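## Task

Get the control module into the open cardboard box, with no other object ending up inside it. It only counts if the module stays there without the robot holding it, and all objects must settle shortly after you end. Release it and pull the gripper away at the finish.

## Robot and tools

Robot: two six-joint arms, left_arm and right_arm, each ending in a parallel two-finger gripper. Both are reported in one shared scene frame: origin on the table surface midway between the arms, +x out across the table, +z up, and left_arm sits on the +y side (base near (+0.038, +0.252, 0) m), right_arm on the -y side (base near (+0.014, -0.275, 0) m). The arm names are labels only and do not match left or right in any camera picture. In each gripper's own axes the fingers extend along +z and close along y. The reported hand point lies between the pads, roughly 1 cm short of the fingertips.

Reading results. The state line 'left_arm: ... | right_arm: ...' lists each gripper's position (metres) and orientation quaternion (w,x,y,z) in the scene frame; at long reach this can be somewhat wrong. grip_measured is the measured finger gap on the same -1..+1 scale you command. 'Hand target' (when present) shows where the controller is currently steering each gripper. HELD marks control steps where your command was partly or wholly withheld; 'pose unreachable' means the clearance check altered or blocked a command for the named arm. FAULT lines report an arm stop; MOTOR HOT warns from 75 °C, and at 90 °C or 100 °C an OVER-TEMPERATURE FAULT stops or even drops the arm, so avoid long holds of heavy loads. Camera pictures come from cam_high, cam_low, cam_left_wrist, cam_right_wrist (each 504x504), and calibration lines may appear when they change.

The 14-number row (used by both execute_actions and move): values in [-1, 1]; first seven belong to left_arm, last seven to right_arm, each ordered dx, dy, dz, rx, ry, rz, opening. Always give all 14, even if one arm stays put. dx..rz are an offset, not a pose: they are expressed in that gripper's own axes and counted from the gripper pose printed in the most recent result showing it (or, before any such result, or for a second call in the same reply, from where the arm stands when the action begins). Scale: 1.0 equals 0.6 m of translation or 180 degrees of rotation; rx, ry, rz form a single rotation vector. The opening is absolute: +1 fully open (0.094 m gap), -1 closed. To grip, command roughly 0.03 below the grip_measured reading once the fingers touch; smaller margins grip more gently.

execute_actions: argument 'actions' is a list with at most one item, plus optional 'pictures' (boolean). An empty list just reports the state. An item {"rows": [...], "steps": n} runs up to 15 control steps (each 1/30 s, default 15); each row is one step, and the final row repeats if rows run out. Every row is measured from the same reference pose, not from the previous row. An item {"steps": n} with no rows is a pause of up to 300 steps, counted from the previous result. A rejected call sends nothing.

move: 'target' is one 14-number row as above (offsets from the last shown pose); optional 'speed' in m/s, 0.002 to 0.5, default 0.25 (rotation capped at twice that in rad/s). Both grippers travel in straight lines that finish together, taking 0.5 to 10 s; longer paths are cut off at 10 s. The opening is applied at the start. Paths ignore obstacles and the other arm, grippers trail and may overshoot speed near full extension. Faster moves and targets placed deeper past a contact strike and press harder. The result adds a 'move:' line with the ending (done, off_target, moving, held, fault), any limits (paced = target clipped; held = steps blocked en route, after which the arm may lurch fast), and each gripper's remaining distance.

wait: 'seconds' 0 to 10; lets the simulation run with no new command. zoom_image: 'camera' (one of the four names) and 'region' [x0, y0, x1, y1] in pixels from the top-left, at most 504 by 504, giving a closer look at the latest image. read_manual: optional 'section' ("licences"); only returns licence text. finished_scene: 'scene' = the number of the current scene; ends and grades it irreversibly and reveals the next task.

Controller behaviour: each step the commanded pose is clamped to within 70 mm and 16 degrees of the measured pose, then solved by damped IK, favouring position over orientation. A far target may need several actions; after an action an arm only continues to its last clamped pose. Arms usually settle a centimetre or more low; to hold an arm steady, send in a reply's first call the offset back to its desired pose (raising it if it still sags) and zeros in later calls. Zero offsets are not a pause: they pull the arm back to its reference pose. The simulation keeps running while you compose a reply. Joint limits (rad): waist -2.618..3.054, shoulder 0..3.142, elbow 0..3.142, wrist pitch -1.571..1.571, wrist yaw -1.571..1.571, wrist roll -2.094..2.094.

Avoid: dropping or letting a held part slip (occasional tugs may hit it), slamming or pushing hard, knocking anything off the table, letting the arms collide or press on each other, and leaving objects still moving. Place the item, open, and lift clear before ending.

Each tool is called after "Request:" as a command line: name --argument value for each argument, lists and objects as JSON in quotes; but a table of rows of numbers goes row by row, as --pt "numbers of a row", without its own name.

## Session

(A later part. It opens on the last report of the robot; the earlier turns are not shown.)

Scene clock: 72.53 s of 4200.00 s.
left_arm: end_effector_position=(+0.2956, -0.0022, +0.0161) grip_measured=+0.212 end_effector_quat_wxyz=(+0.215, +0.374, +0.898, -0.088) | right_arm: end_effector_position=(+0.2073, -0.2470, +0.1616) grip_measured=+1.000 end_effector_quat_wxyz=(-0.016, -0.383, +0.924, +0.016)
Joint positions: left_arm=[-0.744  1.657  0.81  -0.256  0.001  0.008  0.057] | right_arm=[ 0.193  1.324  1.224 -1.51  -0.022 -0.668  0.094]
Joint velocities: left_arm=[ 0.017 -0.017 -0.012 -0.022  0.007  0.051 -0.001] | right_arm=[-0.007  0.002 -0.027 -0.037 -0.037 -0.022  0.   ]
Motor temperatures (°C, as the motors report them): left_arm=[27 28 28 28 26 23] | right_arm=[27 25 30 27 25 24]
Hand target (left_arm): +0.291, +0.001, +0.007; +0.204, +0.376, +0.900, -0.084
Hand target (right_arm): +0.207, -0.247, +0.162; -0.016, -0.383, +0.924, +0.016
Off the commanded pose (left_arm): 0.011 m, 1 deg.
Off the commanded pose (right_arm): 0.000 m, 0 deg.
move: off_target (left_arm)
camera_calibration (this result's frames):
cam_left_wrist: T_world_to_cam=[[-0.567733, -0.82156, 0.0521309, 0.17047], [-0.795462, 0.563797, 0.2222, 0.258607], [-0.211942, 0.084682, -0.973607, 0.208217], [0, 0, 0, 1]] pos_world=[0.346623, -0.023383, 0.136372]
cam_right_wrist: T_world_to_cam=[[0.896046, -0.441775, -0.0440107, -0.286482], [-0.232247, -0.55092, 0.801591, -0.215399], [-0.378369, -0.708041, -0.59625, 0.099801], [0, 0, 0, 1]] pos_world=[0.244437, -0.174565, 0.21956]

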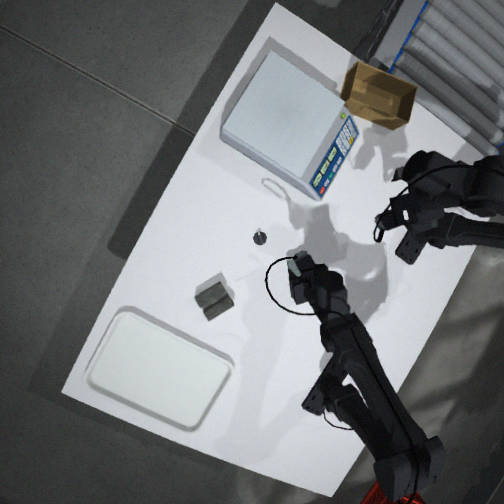

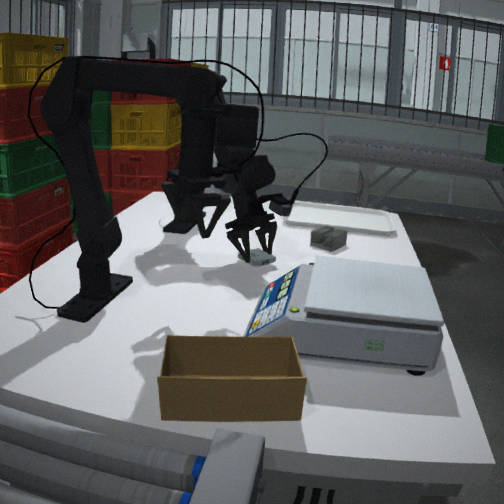

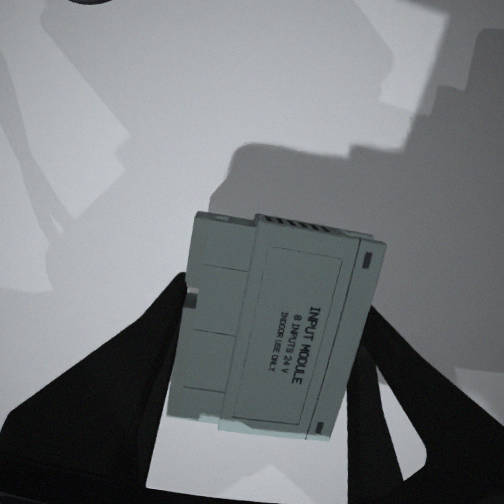

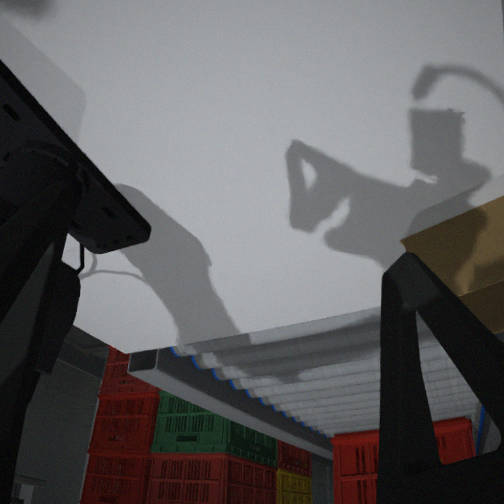

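Request:
move --target '[0.01,0,0.019,0,0,0,0.17,0,0,0,0,0,0,1]' --speed 0.03

Request:
move --target '[0,0,0,0,0,0,1,0,0,0,0,0,0,1]'

Request:
move --target '[-0.04,0,-0.17,0,0,0,1,0,0,0,0,0,0,1]'

Request:
move --target '[0.31,0.353,-0.17,-0.125,0,-0.25,1,-0.395,0.173,0.167,0.013,-0.006,0,1]'

Scene clock: 82.80 s of 4200.00 s.
left_arm: end_effector_position=(+0.3001, -0.0066, +0.0141) grip_measured=+0.212 end_effector_quat_wxyz=(+0.227, +0.373, +0.895, -0.093) | right_arm: end_effector_position=(+0.2073, -0.2470, +0.1616) grip_measured=+1.000 end_effector_quat_wxyz=(-0.016, -0.383, +0.924, +0.016)
Joint positions: left_arm=[-0.744  1.67   0.8   -0.204  0.001  0.008  0.057] | right_arm=[ 0.193  1.324  1.224 -1.51  -0.022 -0.668  0.094]
Joint velocities: left_arm=[-0.022 -0.007 -0.007  0.022  0.007  0.051 -0.001] | right_arm=[-0.007 -0.012 -0.012 -0.066 -0.022  0.022  0.   ]
Motor temperatures (°C, as the motors report them): left_arm=[27 27 27 28 26 23] | right_arm=[27 26 29 27 25 24]
Hand target (left_arm): +0.295, -0.002, +0.004; +0.215, +0.374, +0.898, -0.088
Hand target (right_arm): +0.207, -0.247, +0.162; -0.016, -0.383, +0.924, +0.016
Off the commanded pose (left_arm): 0.013 m, 2 deg.
Off the commanded pose (right_arm): 0.000 m, 0 deg.
After step 90, 6.30 s passed at rest.
move: off_target (left_arm)
camera_calibration (this result's frames):
cam_left_wrist: T_world_to_cam=[[-0.568827, -0.820475, 0.0570594, 0.169751], [-0.799643, 0.567944, 0.194963, 0.266699], [-0.192369, 0.0652734, -0.979149, 0.201637], [0, 0, 0, 1]] pos_world=[0.348612, -0.0253554, 0.13575]
cam_right_wrist: T_world_to_cam=[[0.896046, -0.441775, -0.0440107, -0.286482], [-0.232247, -0.55092, 0.801591, -0.215399], [-0.378369, -0.708041, -0.59625, 0.099801], [0, 0, 0, 1]] pos_world=[0.244437, -0.174565, 0.21956]

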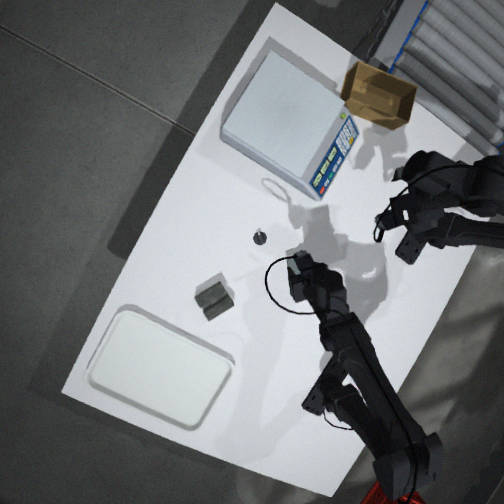

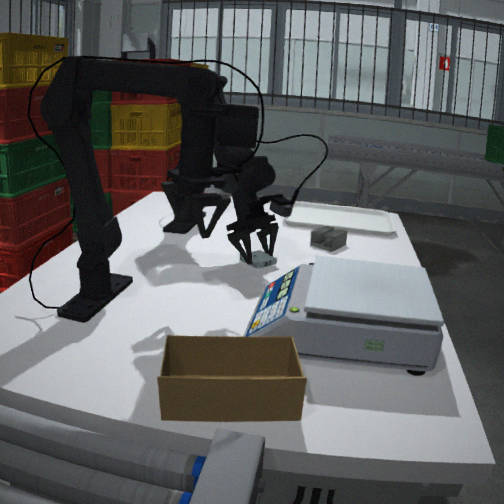

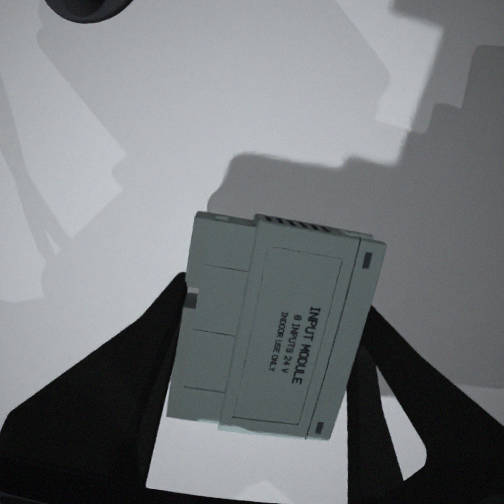

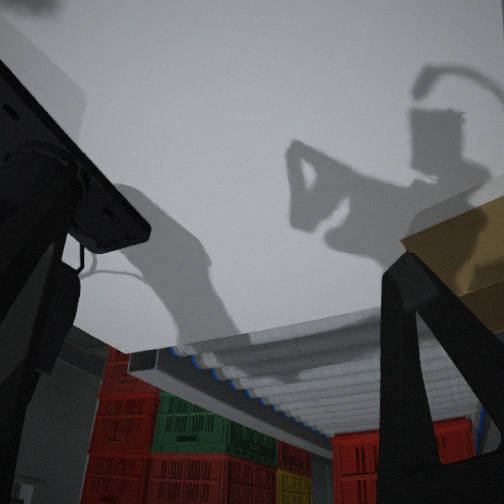

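Scene clock: 83.30 s of 4200.00 s.
left_arm: end_effector_position=(+0.3001, -0.0066, +0.0141) grip_measured=+1.000 end_effector_quat_wxyz=(+0.227, +0.373, +0.895, -0.093) | right_arm: end_effector_position=(+0.2073, -0.2470, +0.1616) grip_measured=+1.000 end_effector_quat_wxyz=(-0.016, -0.383, +0.924, +0.016)
Joint positions: left_arm=[-0.744  1.67   0.8   -0.204  0.001  0.008  0.094] | right_arm=[ 0.193  1.324  1.224 -1.51  -0.022 -0.668  0.094]
Joint velocities: left_arm=[ 0.002 -0.007 -0.002  0.007  0.007 -0.007  0.   ] | right_arm=[-0.012 -0.012 -0.012 -0.051 -0.022 -0.007  0.   ]
Motor temperatures (°C, as the motors report them): left_arm=[27 27 27 28 26 23] | right_arm=[27 26 29 27 25 24]
Hand target (left_arm): +0.300, -0.007, +0.014; +0.227, +0.373, +0.895, -0.093
Hand target (right_arm): +0.207, -0.247, +0.162; -0.016, -0.383, +0.924, +0.016
Off the commanded pose (left_arm): 0.000 m, 0 deg.
Off the commanded pose (right_arm): 0.000 m, 0 deg.
move: done
camera_calibration (this result's frames):
cam_left_wrist: T_world_to_cam=[[-0.568827, -0.820475, 0.0570594, 0.169751], [-0.799643, 0.567944, 0.194963, 0.266699], [-0.192369, 0.0652734, -0.979149, 0.201637], [0, 0, 0, 1]] pos_world=[0.348612, -0.0253554, 0.13575]
cam_right_wrist: T_world_to_cam=[[0.896046, -0.441775, -0.0440107, -0.286482], [-0.232247, -0.55092, 0.801591, -0.215399], [-0.378369, -0.708041, -0.59625, 0.099801], [0, 0, 0, 1]] pos_world=[0.244437, -0.174565, 0.21956]

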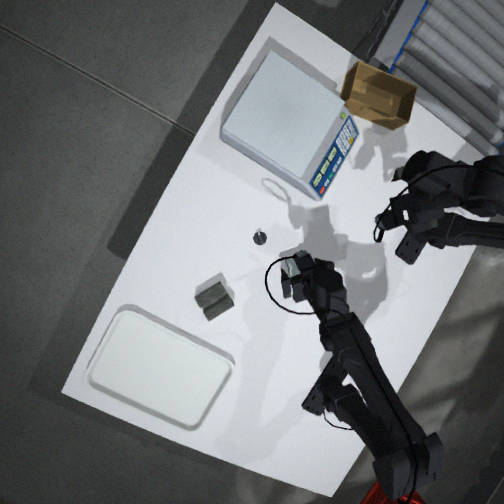

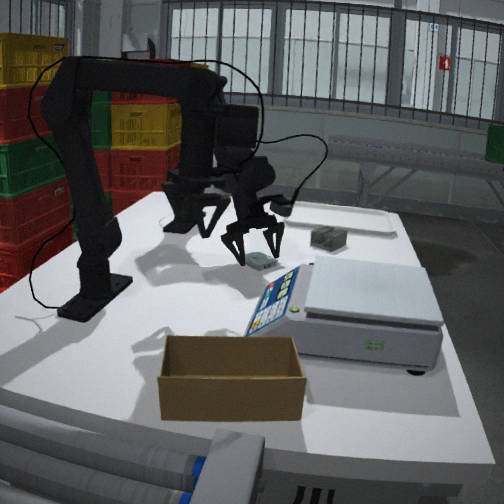

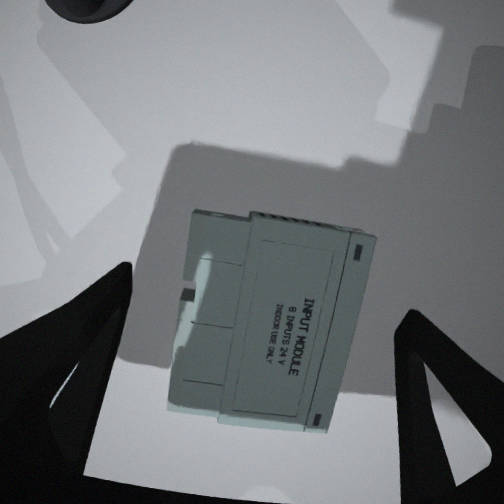

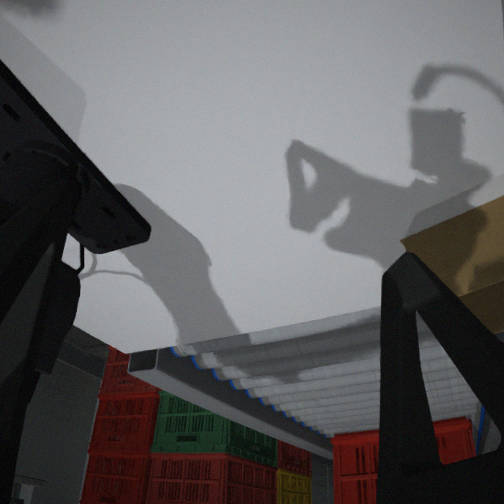

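Scene clock: 84.50 s of 4200.00 s.
left_arm: end_effector_position=(+0.2814, +0.0119, +0.1121) grip_measured=+1.000 end_effector_quat_wxyz=(+0.230, +0.373, +0.894, -0.094) | right_arm: end_effector_position=(+0.2073, -0.2470, +0.1616) grip_measured=+1.000 end_effector_quat_wxyz=(-0.016, -0.383, +0.924, +0.016)
Joint positions: left_arm=[-0.744  1.399  0.964 -0.634  0.001  0.008  0.094] | right_arm=[ 0.193  1.324  1.224 -1.51  -0.022 -0.668  0.094]
Joint velocities: left_arm=[-0.007  0.007  0.002  0.022 -0.037 -0.051  0.   ] | right_arm=[-0.007  0.002  0.017 -0.022  0.007  0.037  0.   ]
Motor temperatures (°C, as the motors report them): left_arm=[27 27 27 28 26 23] | right_arm=[27 26 29 27 25 24]
Hand target (left_arm): +0.280, +0.013, +0.115; +0.227, +0.373, +0.895, -0.093
Hand target (right_arm): +0.207, -0.247, +0.162; -0.016, -0.383, +0.924, +0.016
Off the commanded pose (left_arm): 0.003 m, 0 deg.
Off the commanded pose (right_arm): 0.000 m, 0 deg.
move: done
camera_calibration (this result's frames):
cam_left_wrist: T_world_to_cam=[[-0.569061, -0.820243, 0.058053, 0.168679], [-0.800424, 0.568718, 0.189423, 0.223001], [-0.188389, 0.0613262, -0.980178, 0.29182], [0, 0, 0, 1]] pos_world=[0.32946, -0.00636345, 0.234001]
cam_right_wrist: T_world_to_cam=[[0.896046, -0.441775, -0.0440107, -0.286482], [-0.232247, -0.55092, 0.801591, -0.215399], [-0.378369, -0.708041, -0.59625, 0.099801], [0, 0, 0, 1]] pos_world=[0.244437, -0.174565, 0.21956]

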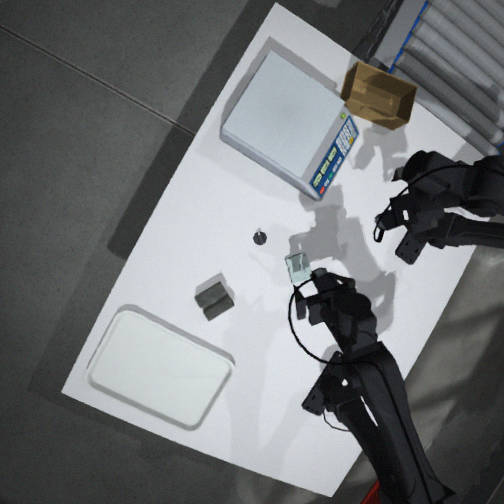

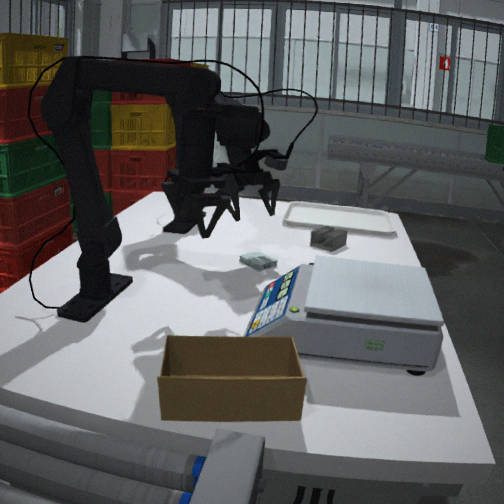

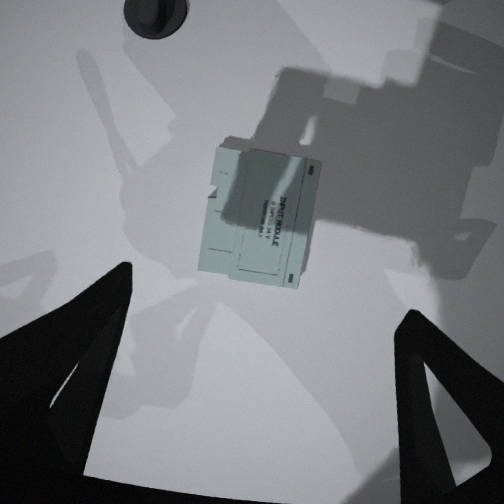

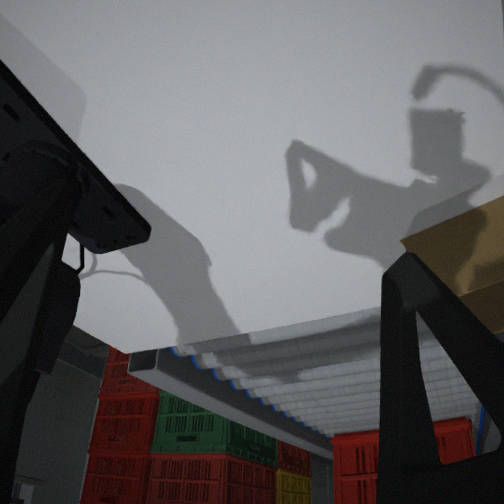

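Scene clock: 86.80 s of 4200.00 s.
left_arm: end_effector_position=(+0.2803, +0.3101, +0.1133) grip_measured=+1.000 end_effector_quat_wxyz=(+0.253, -0.047, +0.966, -0.003) | right_arm: end_effector_position=(+0.2924, -0.0128, +0.0567) grip_measured=+1.000 end_effector_quat_wxyz=(-0.013, -0.385, +0.923, +0.000)
Joint positions: left_arm=[ 0.372  1.009  0.724 -0.792  0.146  0.202  0.094] | right_arm=[ 0.822  2.047  1.615 -1.163 -0.009 -0.043  0.094]
Joint velocities: left_arm=[-0.007  0.002  0.007  0.007 -0.007  0.095  0.   ] | right_arm=[ 0.002 -0.002 -0.022  0.081  0.022  0.051  0.   ]
Motor temperatures (°C, as the motors report them): left_arm=[27 26 27 28 26 23] | right_arm=[27 26 30 27 25 24]
Hand target (left_arm): +0.277, +0.311, +0.109; +0.239, -0.049, +0.970, -0.010
Hand target (right_arm): +0.299, -0.007, +0.061; -0.002, -0.383, +0.924, -0.000
Off the commanded pose (left_arm): 0.002 m, 1 deg.
Off the commanded pose (right_arm): 0.011 m, 2 deg.
move: off_target (right_arm)
camera_calibration (this result's frames):
cam_left_wrist: T_world_to_cam=[[0.266094, -0.959487, 0.0926174, 0.217763], [-0.951264, -0.245843, 0.186165, 0.347564], [-0.155854, -0.137641, -0.978143, 0.326862], [0, 0, 0, 1]] pos_world=[0.323622, 0.339377, 0.234845]
cam_right_wrist: T_world_to_cam=[[0.899258, -0.437124, -0.0160516, -0.266307], [-0.243706, -0.531154, 0.811469, 0.0205007], [-0.363239, -0.725808, -0.584175, 0.229973], [0, 0, 0, 1]] pos_world=[0.32801, 0.0613958, 0.113434]

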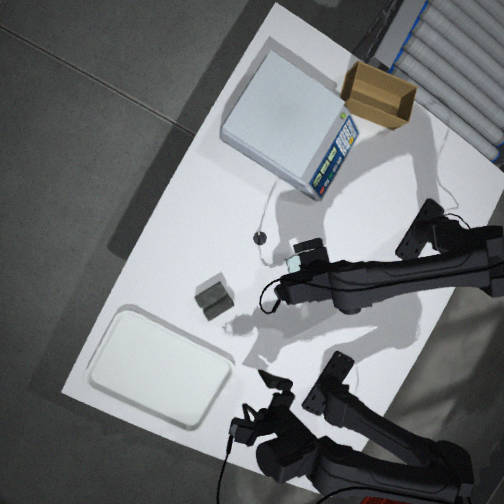

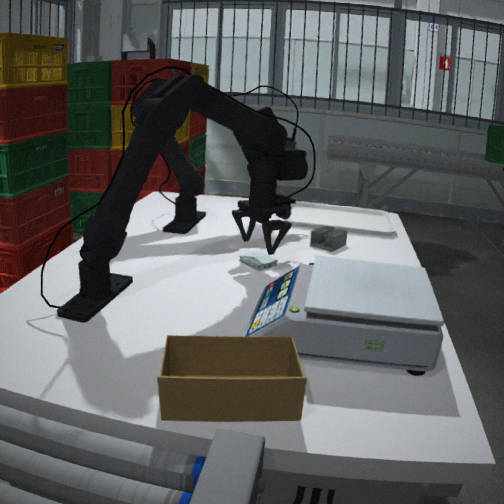

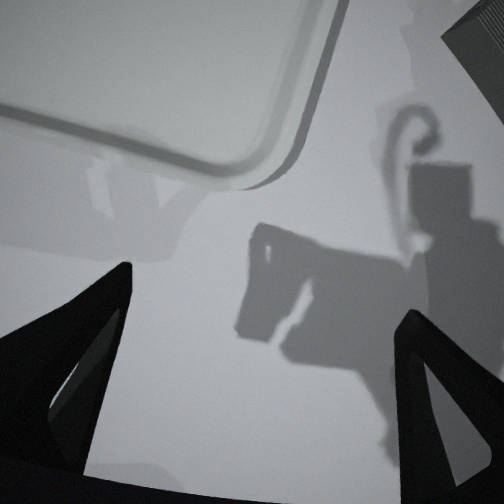

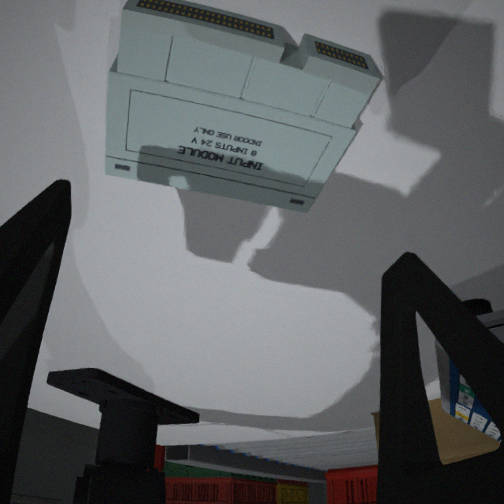

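Request:
move --target '[0,0,0,0,0,0,1,-0.02,0.028,0.02,0,-0.006,0,1]' --speed 0.05

Request:
move --target '[0,0,0,0,0,0,1,0,0,0.045,0,0,0,1]' --speed 0.04

Scene clock: 95.00 s of 4200.00 s.
left_arm: end_effector_position=(+0.2804, +0.3098, +0.1133) grip_measured=+1.000 end_effector_quat_wxyz=(+0.253, -0.045, +0.966, -0.004) | right_arm: end_effector_position=(+0.2881, +0.0032, +0.0478) grip_measured=+1.000 end_effector_quat_wxyz=(-0.006, -0.387, +0.922, +0.002)
Joint positions: left_arm=[ 0.372  1.009  0.724 -0.792  0.147  0.205  0.094] | right_arm=[ 0.86   2.071  1.615 -1.123 -0.009 -0.009  0.094]
Joint velocities: left_arm=[-0.007 -0.007  0.017  0.007  0.051 -0.022  0.   ] | right_arm=[ 0.002 -0.022 -0.012 -0.022  0.007 -0.007  0.   ]
Motor temperatures (°C, as the motors report them): left_arm=[27 25 28 28 26 23] | right_arm=[27 27 30 26 25 24]
Hand target (left_arm): +0.280, +0.310, +0.113; +0.253, -0.046, +0.966, -0.003
Hand target (right_arm): +0.289, +0.007, +0.045; -0.004, -0.385, +0.923, +0.004
Off the commanded pose (left_arm): 0.000 m, 0 deg.
Off the commanded pose (right_arm): 0.005 m, 0 deg.
After step 90, 4.37 s passed at rest.
move: done
camera_calibration (this result's frames):
cam_left_wrist: T_world_to_cam=[[0.263449, -0.960193, 0.0928674, 0.218424], [-0.952004, -0.24323, 0.185816, 0.346998], [-0.155831, -0.137363, -0.978186, 0.326784], [0, 0, 0, 1]] pos_world=[0.323723, 0.339017, 0.234893]
cam_right_wrist: T_world_to_cam=[[0.900907, -0.433897, -0.00999795, -0.256359], [-0.251084, -0.539842, 0.803447, 0.0378099], [-0.354011, -0.721321, -0.595292, 0.232688], [0, 0, 0, 1]] pos_world=[0.322823, 0.0770207, 0.105576]

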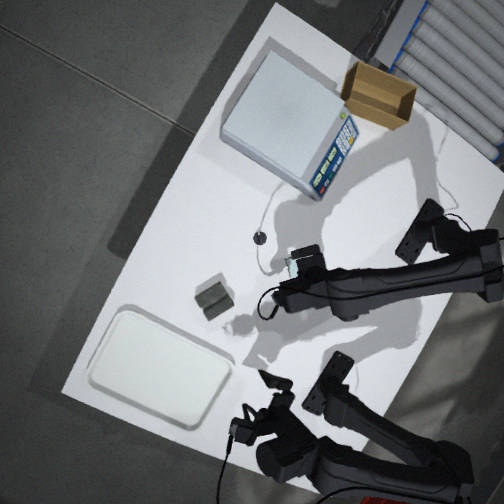

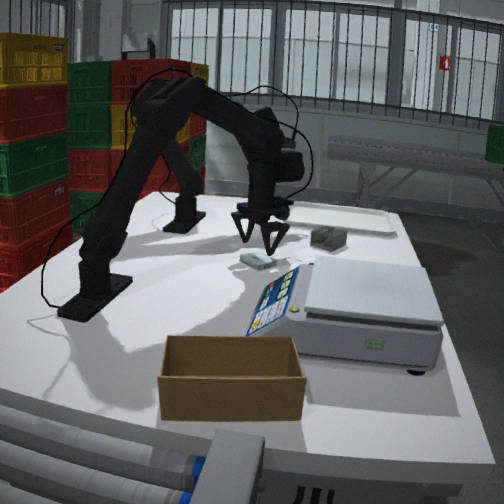

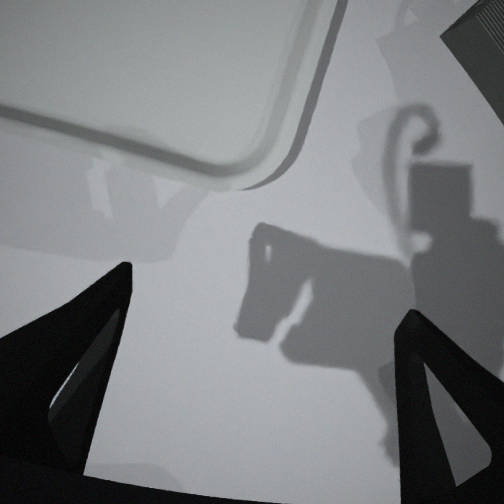

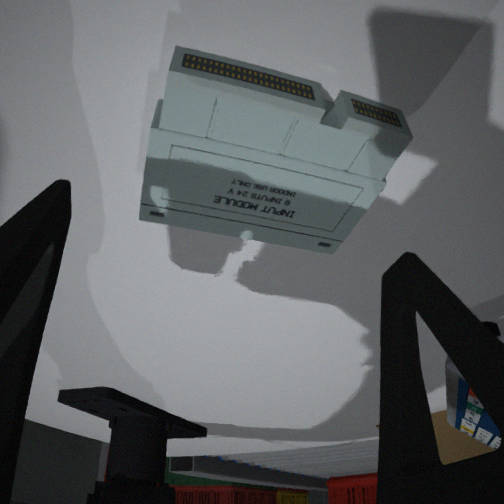

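Scene clock: 96.07 s of 4200.00 s.
left_arm: end_effector_position=(+0.2804, +0.3098, +0.1133) grip_measured=+1.000 end_effector_quat_wxyz=(+0.253, -0.045, +0.966, -0.004) | right_arm: end_effector_position=(+0.2923, +0.0075, +0.0321) grip_measured=+1.000 end_effector_quat_wxyz=(+0.007, -0.387, +0.922, +0.007)
Joint positions: left_arm=[ 0.372  1.009  0.724 -0.792  0.147  0.205  0.094] | right_arm=[ 0.86   2.083  1.569 -1.039 -0.009 -0.009  0.094]
Joint velocities: left_arm=[-0.002 -0.002  0.007 -0.022  0.007  0.022  0.   ] | right_arm=[ 0.002 -0.007 -0.022 -0.007  0.007 -0.007  0.   ]
Motor temperatures (°C, as the motors report them): left_arm=[27 25 28 28 26 23] | right_arm=[27 27 30 26 25 24]
Hand target (left_arm): +0.280, +0.310, +0.113; +0.253, -0.045, +0.966, -0.004
Hand target (right_arm): +0.288, +0.003, +0.021; -0.006, -0.387, +0.922, +0.002
Off the commanded pose (left_arm): 0.000 m, 0 deg.
Off the commanded pose (right_arm): 0.013 m, 2 deg.
move: off_target (right_arm)
camera_calibration (this result's frames):
cam_left_wrist: T_world_to_cam=[[0.263449, -0.960193, 0.0928674, 0.218424], [-0.952004, -0.24323, 0.185816, 0.346998], [-0.155831, -0.137363, -0.978186, 0.326784], [0, 0, 0, 1]] pos_world=[0.323723, 0.339017, 0.234893]
cam_right_wrist: T_world_to_cam=[[0.901013, -0.433791, -0.0010727, -0.25882], [-0.266312, -0.555095, 0.788002, 0.0588035], [-0.342424, -0.709714, -0.615672, 0.22515], [0, 0, 0, 1]] pos_world=[0.325957, 0.0801596, 0.0920034]

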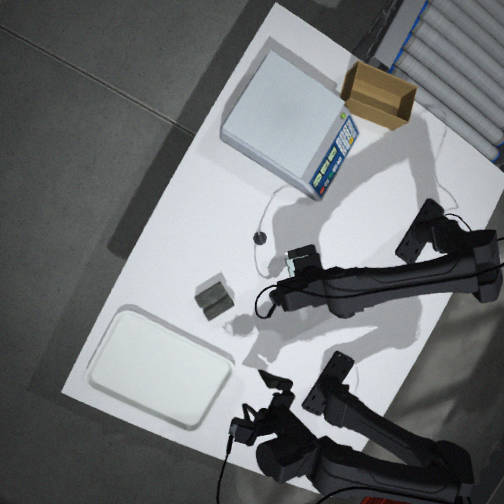

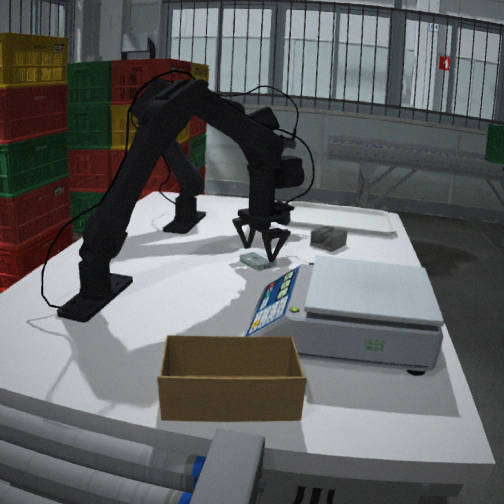

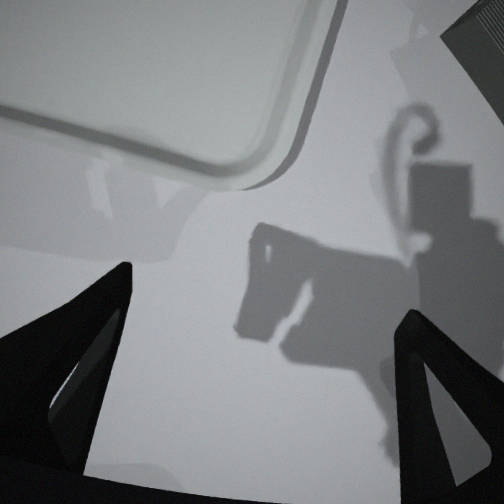

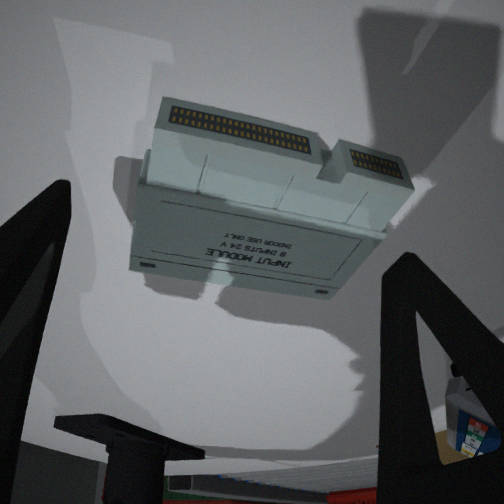

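Request:
move --target '[0,0,0,0,0,0,1,0.022,-0.008,0.044,0,0.012,0,1]' --speed 0.03

Request:
move --target '[0,0,0,0,0,0,1,0,0,0,0,0,0,0.4]'

Scene clock: 100.80 s of 4200.00 s.
left_arm: end_effector_position=(+0.2804, +0.3098, +0.1133) grip_measured=+1.000 end_effector_quat_wxyz=(+0.253, -0.045, +0.966, -0.004) | right_arm: end_effector_position=(+0.2884, +0.0035, +0.0189) grip_measured=+1.000 end_effector_quat_wxyz=(+0.004, -0.389, +0.921, +0.006)
Joint positions: left_arm=[ 0.372  1.009  0.724 -0.792  0.147  0.205  0.094] | right_arm=[ 0.86   2.083  1.514 -0.99  -0.009 -0.013  0.094]
Joint velocities: left_arm=[-0.007 -0.012 -0.002  0.007  0.037 -0.037  0.   ] | right_arm=[ 0.007 -0.002  0.012 -0.007 -0.037  0.007  0.   ]
Motor temperatures (°C, as the motors report them): left_arm=[27 25 28 29 26 23] | right_arm=[27 28 30 27 25 24]
Hand target (left_arm): +0.280, +0.310, +0.113; +0.253, -0.045, +0.966, -0.004
Hand target (right_arm): +0.286, -0.005, +0.006; -0.011, -0.387, +0.922, +0.000
Off the commanded pose (left_arm): 0.000 m, 0 deg.
Off the commanded pose (right_arm): 0.016 m, 2 deg.
After step 90, 0.50 s passed at rest.
move: off_target (right_arm)
camera_calibration (this result's frames):
cam_left_wrist: T_world_to_cam=[[0.263449, -0.960193, 0.0928674, 0.218424], [-0.952004, -0.24323, 0.185816, 0.346998], [-0.155831, -0.137363, -0.978186, 0.326784], [0, 0, 0, 1]] pos_world=[0.323723, 0.339017, 0.234893]
cam_right_wrist: T_world_to_cam=[[0.902652, -0.43036, -0.00302958, -0.257428], [-0.260844, -0.552675, 0.791524, 0.0643255], [-0.342315, -0.713681, -0.61113, 0.2127], [0, 0, 0, 1]] pos_world=[0.321957, 0.0765641, 0.078292]

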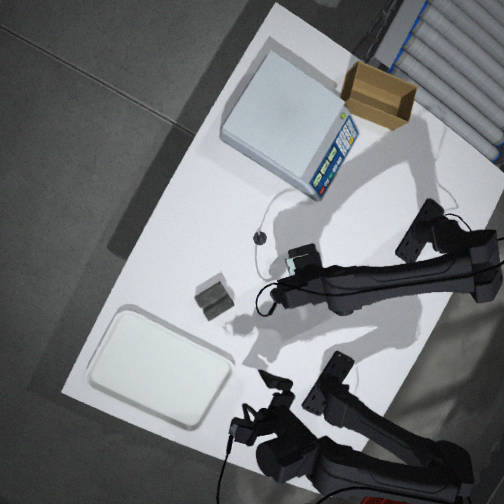

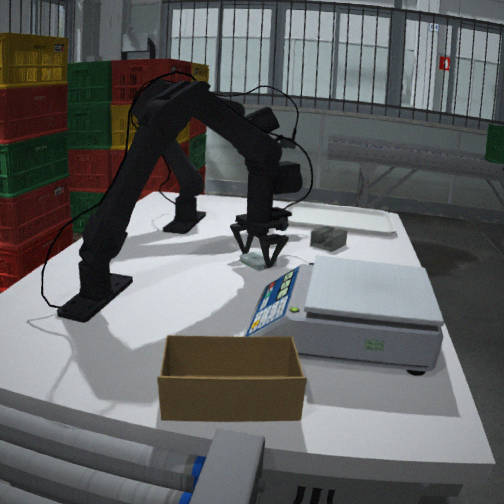

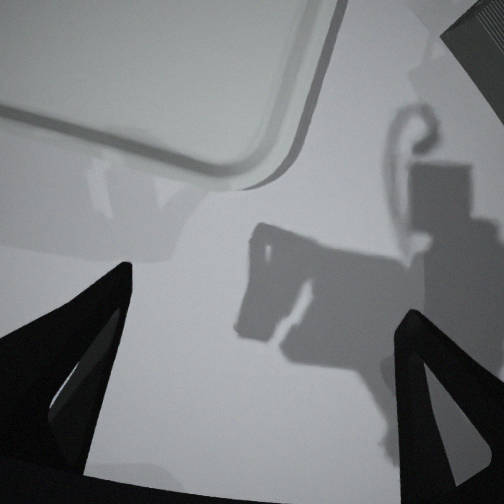

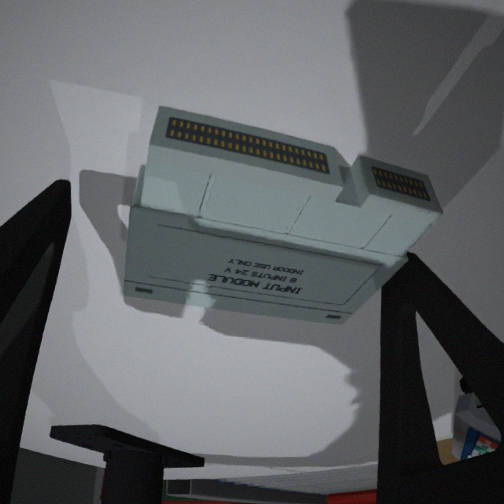

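Scene clock: 101.30 s of 4200.00 s.
left_arm: end_effector_position=(+0.2804, +0.3098, +0.1133) grip_measured=+1.000 end_effector_quat_wxyz=(+0.253, -0.045, +0.966, -0.004) | right_arm: end_effector_position=(+0.2884, +0.0036, +0.0189) grip_measured=+0.518 end_effector_quat_wxyz=(+0.004, -0.389, +0.921, +0.006)
Joint positions: left_arm=[ 0.372  1.009  0.724 -0.792  0.147  0.205  0.094] | right_arm=[ 0.86   2.083  1.514 -0.989 -0.009 -0.013  0.071]
Joint velocities: left_arm=[ 0.012 -0.007  0.002  0.051 -0.022 -0.066  0.   ] | right_arm=[-0.002 -0.007 -0.002 -0.037 -0.037 -0.022  0.002]
Motor temperatures (°C, as the motors report them): left_arm=[27 25 28 29 26 23] | right_arm=[27 28 30 27 25 24]
Hand target (left_arm): +0.280, +0.310, +0.113; +0.253, -0.045, +0.966, -0.004
Hand target (right_arm): +0.288, +0.004, +0.019; +0.004, -0.389, +0.921, +0.006
Off the commanded pose (left_arm): 0.000 m, 0 deg.
Off the commanded pose (right_arm): 0.000 m, 0 deg.
move: done
camera_calibration (this result's frames):
cam_left_wrist: T_world_to_cam=[[0.263449, -0.960193, 0.0928674, 0.218424], [-0.952004, -0.24323, 0.185816, 0.346998], [-0.155831, -0.137363, -0.978186, 0.326784], [0, 0, 0, 1]] pos_world=[0.323723, 0.339017, 0.234893]
cam_right_wrist: T_world_to_cam=[[0.902653, -0.43036, -0.00290248, -0.257462], [-0.261057, -0.552889, 0.791305, 0.0644456], [-0.34215, -0.713516, -0.611415, 0.212728], [0, 0, 0, 1]] pos_world=[0.322008, 0.0766151, 0.0783219]

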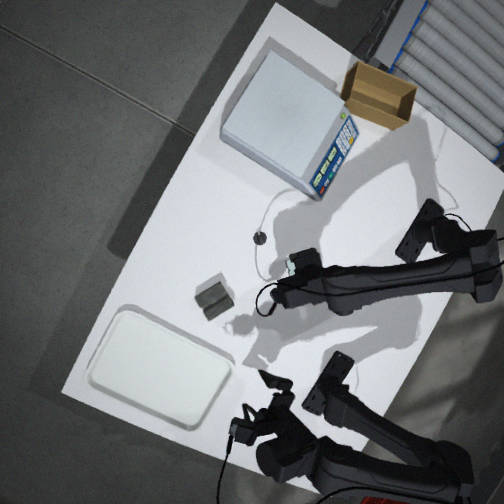

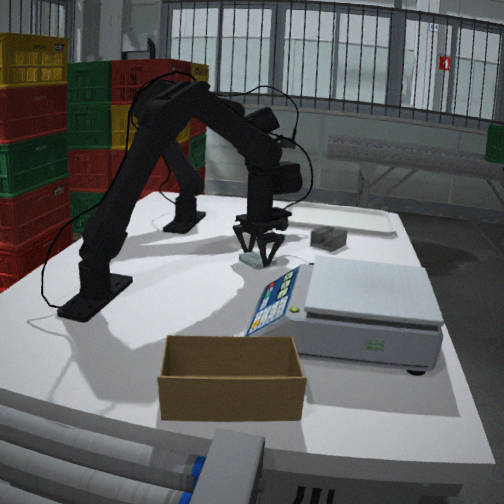

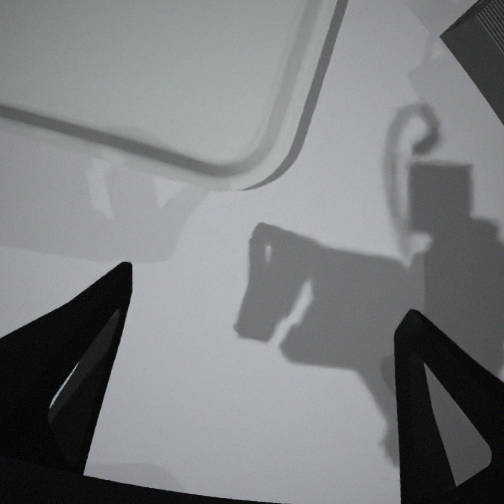

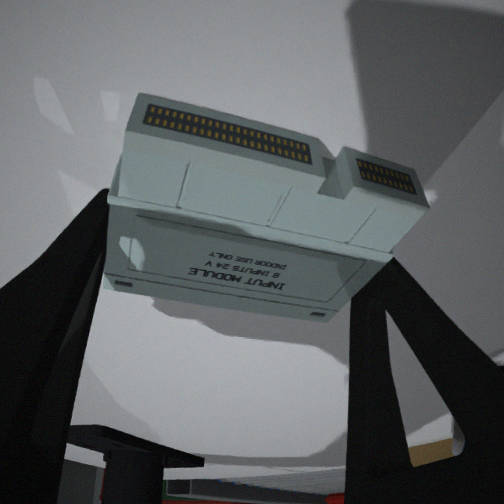

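Request:
move --target '[0,0,0,0,0,0,1,0,0,-0.22,0,0,0,0.47]' --speed 0.15

Request:
move --target '[0,0,0,0,0,0,1,0.553,-0.67,0,0,0,0.7,0.47]' --speed 0.3

Scene clock: 110.57 s of 4200.00 s.
left_arm: end_effector_position=(+0.2804, +0.3098, +0.1133) grip_measured=+1.000 end_effector_quat_wxyz=(+0.253, -0.045, +0.966, -0.004) | right_arm: end_effector_position=(+0.2843, -0.0005, +0.1434) grip_measured=+0.518 end_effector_quat_wxyz=(-0.004, -0.389, +0.921, +0.003)
Joint positions: left_arm=[ 0.372  1.009  0.724 -0.792  0.147  0.205  0.094] | right_arm=[ 0.86   2.031  1.936 -1.481 -0.009 -0.013  0.071]
Joint velocities: left_arm=[-0.012 -0.002 -0.007  0.022  0.051 -0.037  0.   ] | right_arm=[ 0.002 -0.012 -0.002 -0.022  0.007  0.095 -0.001]
Motor temperatures (°C, as the motors report them): left_arm=[27 25 28 29 26 23] | right_arm=[27 29 30 26 25 24]
Hand target (left_arm): +0.280, +0.310, +0.113; +0.253, -0.045, +0.966, -0.004
Hand target (right_arm): +0.287, +0.002, +0.151; +0.004, -0.389, +0.921, +0.006
Off the commanded pose (left_arm): 0.000 m, 0 deg.
Off the commanded pose (right_arm): 0.009 m, 1 deg.
After step 90, 4.70 s passed at rest.
move: done
camera_calibration (this result's frames):
cam_left_wrist: T_world_to_cam=[[0.263449, -0.960193, 0.0928674, 0.218424], [-0.952004, -0.24323, 0.185816, 0.346998], [-0.155831, -0.137363, -0.978186, 0.326784], [0, 0, 0, 1]] pos_world=[0.323723, 0.339017, 0.234893]
cam_right_wrist: T_world_to_cam=[[0.902581, -0.430432, -0.00874821, -0.254299], [-0.251185, -0.542999, 0.801285, -0.0417127], [-0.349649, -0.721027, -0.598219, 0.284772], [0, 0, 0, 1]] pos_world=[0.318618, 0.0732201, 0.201555]

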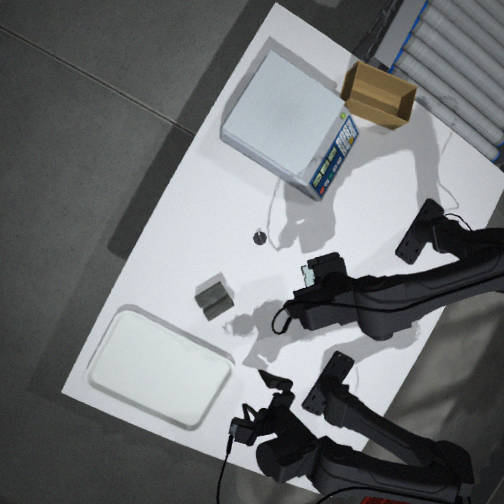

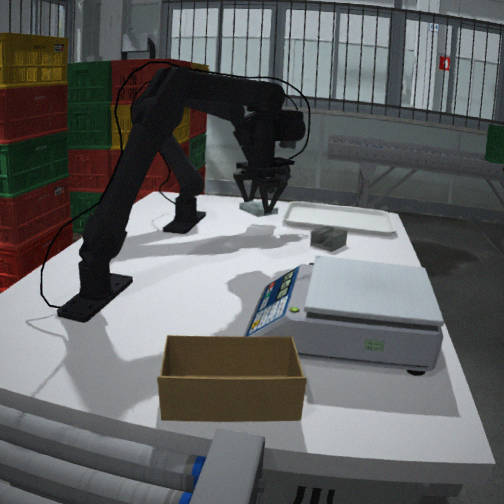

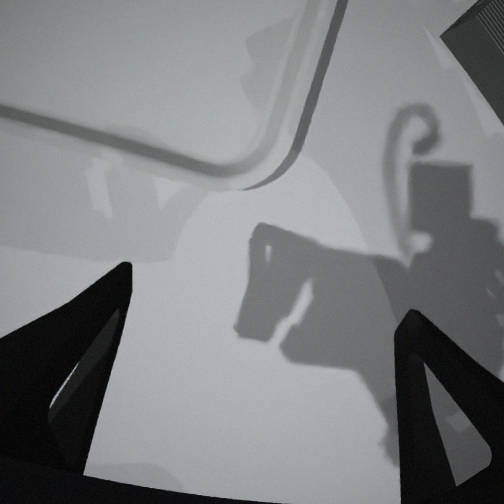

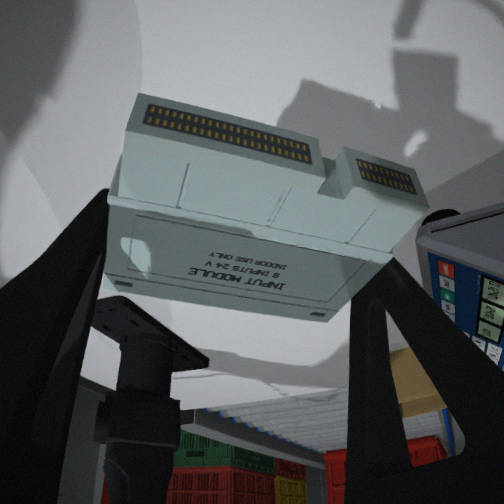

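Scene clock: 114.87 s of 4200.00 s.
left_arm: end_effector_position=(+0.2804, +0.3098, +0.1133) grip_measured=+1.000 end_effector_quat_wxyz=(+0.253, -0.045, +0.966, -0.004) | right_arm: end_effector_position=(+0.3357, -0.5140, +0.1402) grip_measured=+0.518 end_effector_quat_wxyz=(-0.006, +0.641, +0.768, +0.004)
Joint positions: left_arm=[ 0.372  1.009  0.724 -0.792  0.147  0.205  0.094] | right_arm=[-0.571  2.11   2.042 -1.515 -0.009  0.746  0.071]
Joint velocities: left_arm=[-0.002 -0.007  0.017 -0.007 -0.022 -0.081  0.   ] | right_arm=[ 0.002 -0.012 -0.002 -0.007 -0.081 -0.022 -0.001]
Motor temperatures (°C, as the motors report them): left_arm=[27 25 28 29 26 23] | right_arm=[27 29 30 26 25 24]
Hand target (left_arm): +0.280, +0.310, +0.113; +0.253, -0.045, +0.966, -0.004
Hand target (right_arm): +0.339, -0.517, +0.144; -0.002, +0.644, +0.765, +0.003
Off the commanded pose (left_arm): 0.000 m, 0 deg.
Off the commanded pose (right_arm): 0.007 m, 1 deg.
move: done
camera_calibration (this result's frames):
cam_left_wrist: T_world_to_cam=[[0.263449, -0.960193, 0.0928674, 0.218424], [-0.952004, -0.24323, 0.185816, 0.346998], [-0.155831, -0.137363, -0.978186, 0.326784], [0, 0, 0, 1]] pos_world=[0.323723, 0.339017, 0.234893]
cam_right_wrist: T_world_to_cam=[[-0.874435, -0.485138, -0.00219025, 0.0458216], [-0.287055, 0.513749, 0.808493, 0.249157], [-0.391106, 0.707603, -0.588502, 0.677455], [0, 0, 0, 1]] pos_world=[0.376547, -0.585144, 0.197342]

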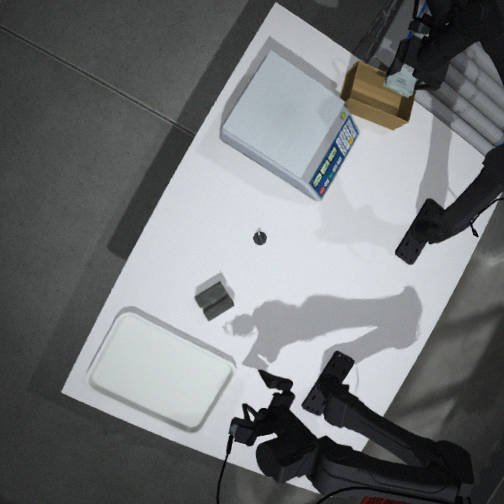

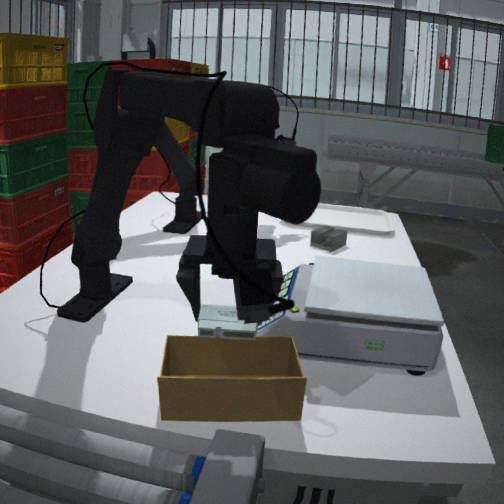

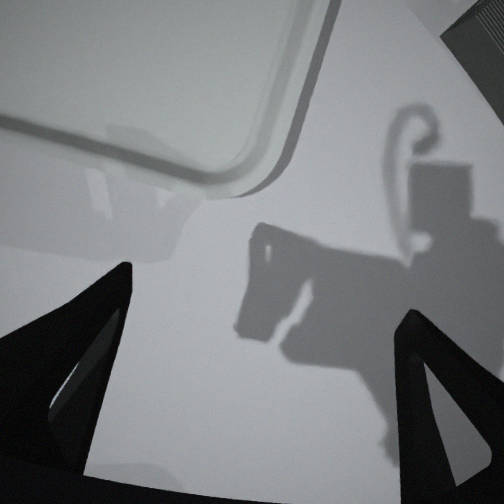

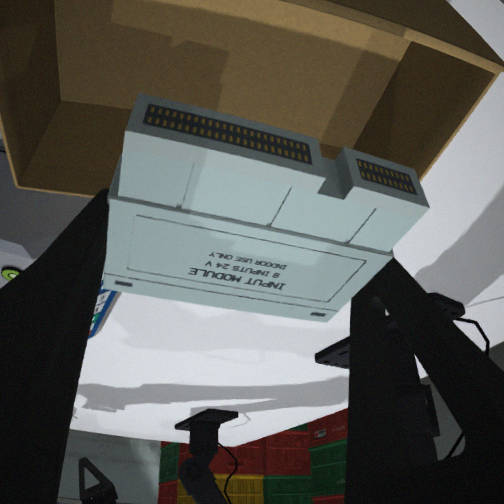

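Request:
move --target '[0,0,0,0,0,0,1,0.035,0.01,0.085,0,0,0,0.47]' --speed 0.08

Scene clock: 120.33 s of 4200.00 s.
left_arm: end_effector_position=(+0.2804, +0.3098, +0.1133) grip_measured=+1.000 end_effector_quat_wxyz=(+0.253, -0.045, +0.966, -0.004) | right_arm: end_effector_position=(+0.3384, -0.4960, +0.0857) grip_measured=+0.518 end_effector_quat_wxyz=(-0.012, +0.640, +0.768, +0.003)
Joint positions: left_arm=[ 0.372  1.009  0.724 -0.792  0.147  0.205  0.094] | right_arm=[-0.53   2.073  1.769 -1.291 -0.009  0.785  0.071]
Joint velocities: left_arm=[-0.002 -0.007 -0.022 -0.007 -0.022  0.022  0.   ] | right_arm=[-0.017 -0.007 -0.002 -0.081  0.022 -0.051  0.   ]
Motor temperatures (°C, as the motors report them): left_arm=[27 25 28 29 26 23] | right_arm=[27 29 30 26 25 24]
Hand target (left_arm): +0.280, +0.310, +0.113; +0.253, -0.045, +0.966, -0.004
Hand target (right_arm): +0.338, -0.492, +0.089; -0.006, +0.641, +0.768, +0.004
Off the commanded pose (left_arm): 0.000 m, 0 deg.
Off the commanded pose (right_arm): 0.006 m, 1 deg.
After step 90, 1.23 s passed at rest.
move: done
camera_calibration (this result's frames):
cam_left_wrist: T_world_to_cam=[[0.263449, -0.960193, 0.0928674, 0.218424], [-0.952004, -0.24323, 0.185816, 0.346998], [-0.155831, -0.137363, -0.978186, 0.326784], [0, 0, 0, 1]] pos_world=[0.323723, 0.339017, 0.234893]
cam_right_wrist: T_world_to_cam=[[-0.873681, -0.486484, 0.00393096, 0.0553497], [-0.278997, 0.50764, 0.815146, 0.278456], [-0.398551, 0.71108, -0.579243, 0.63709], [0, 0, 0, 1]] pos_world=[0.37996, -0.567451, 0.14183]

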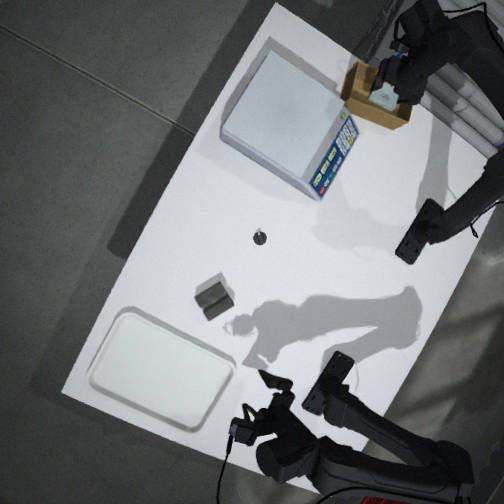

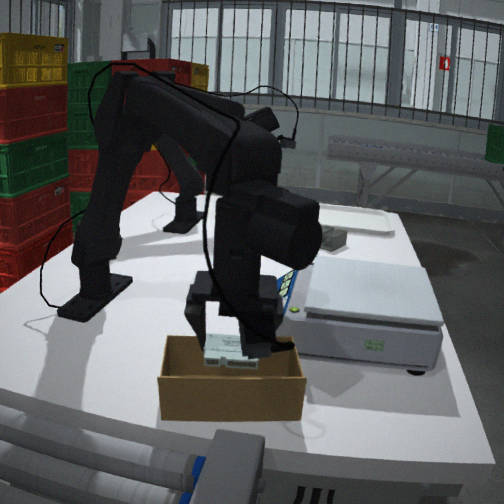

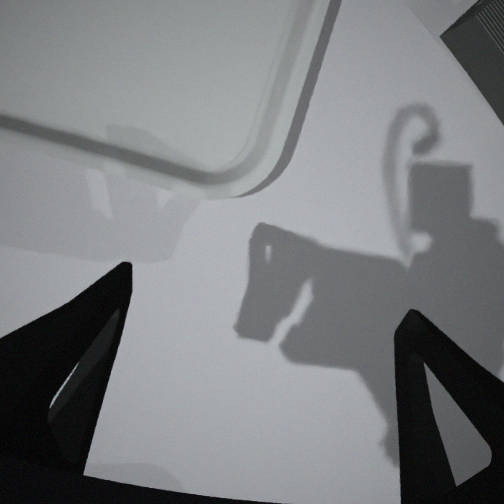

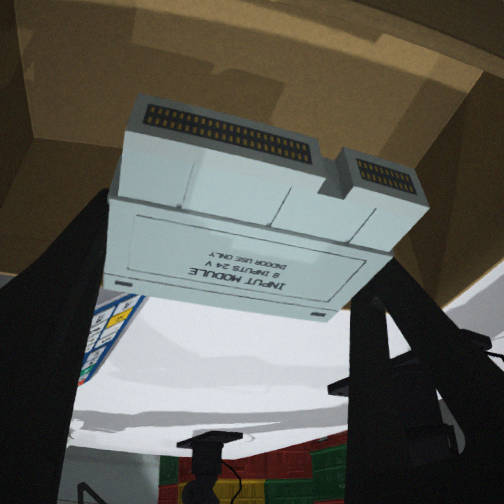

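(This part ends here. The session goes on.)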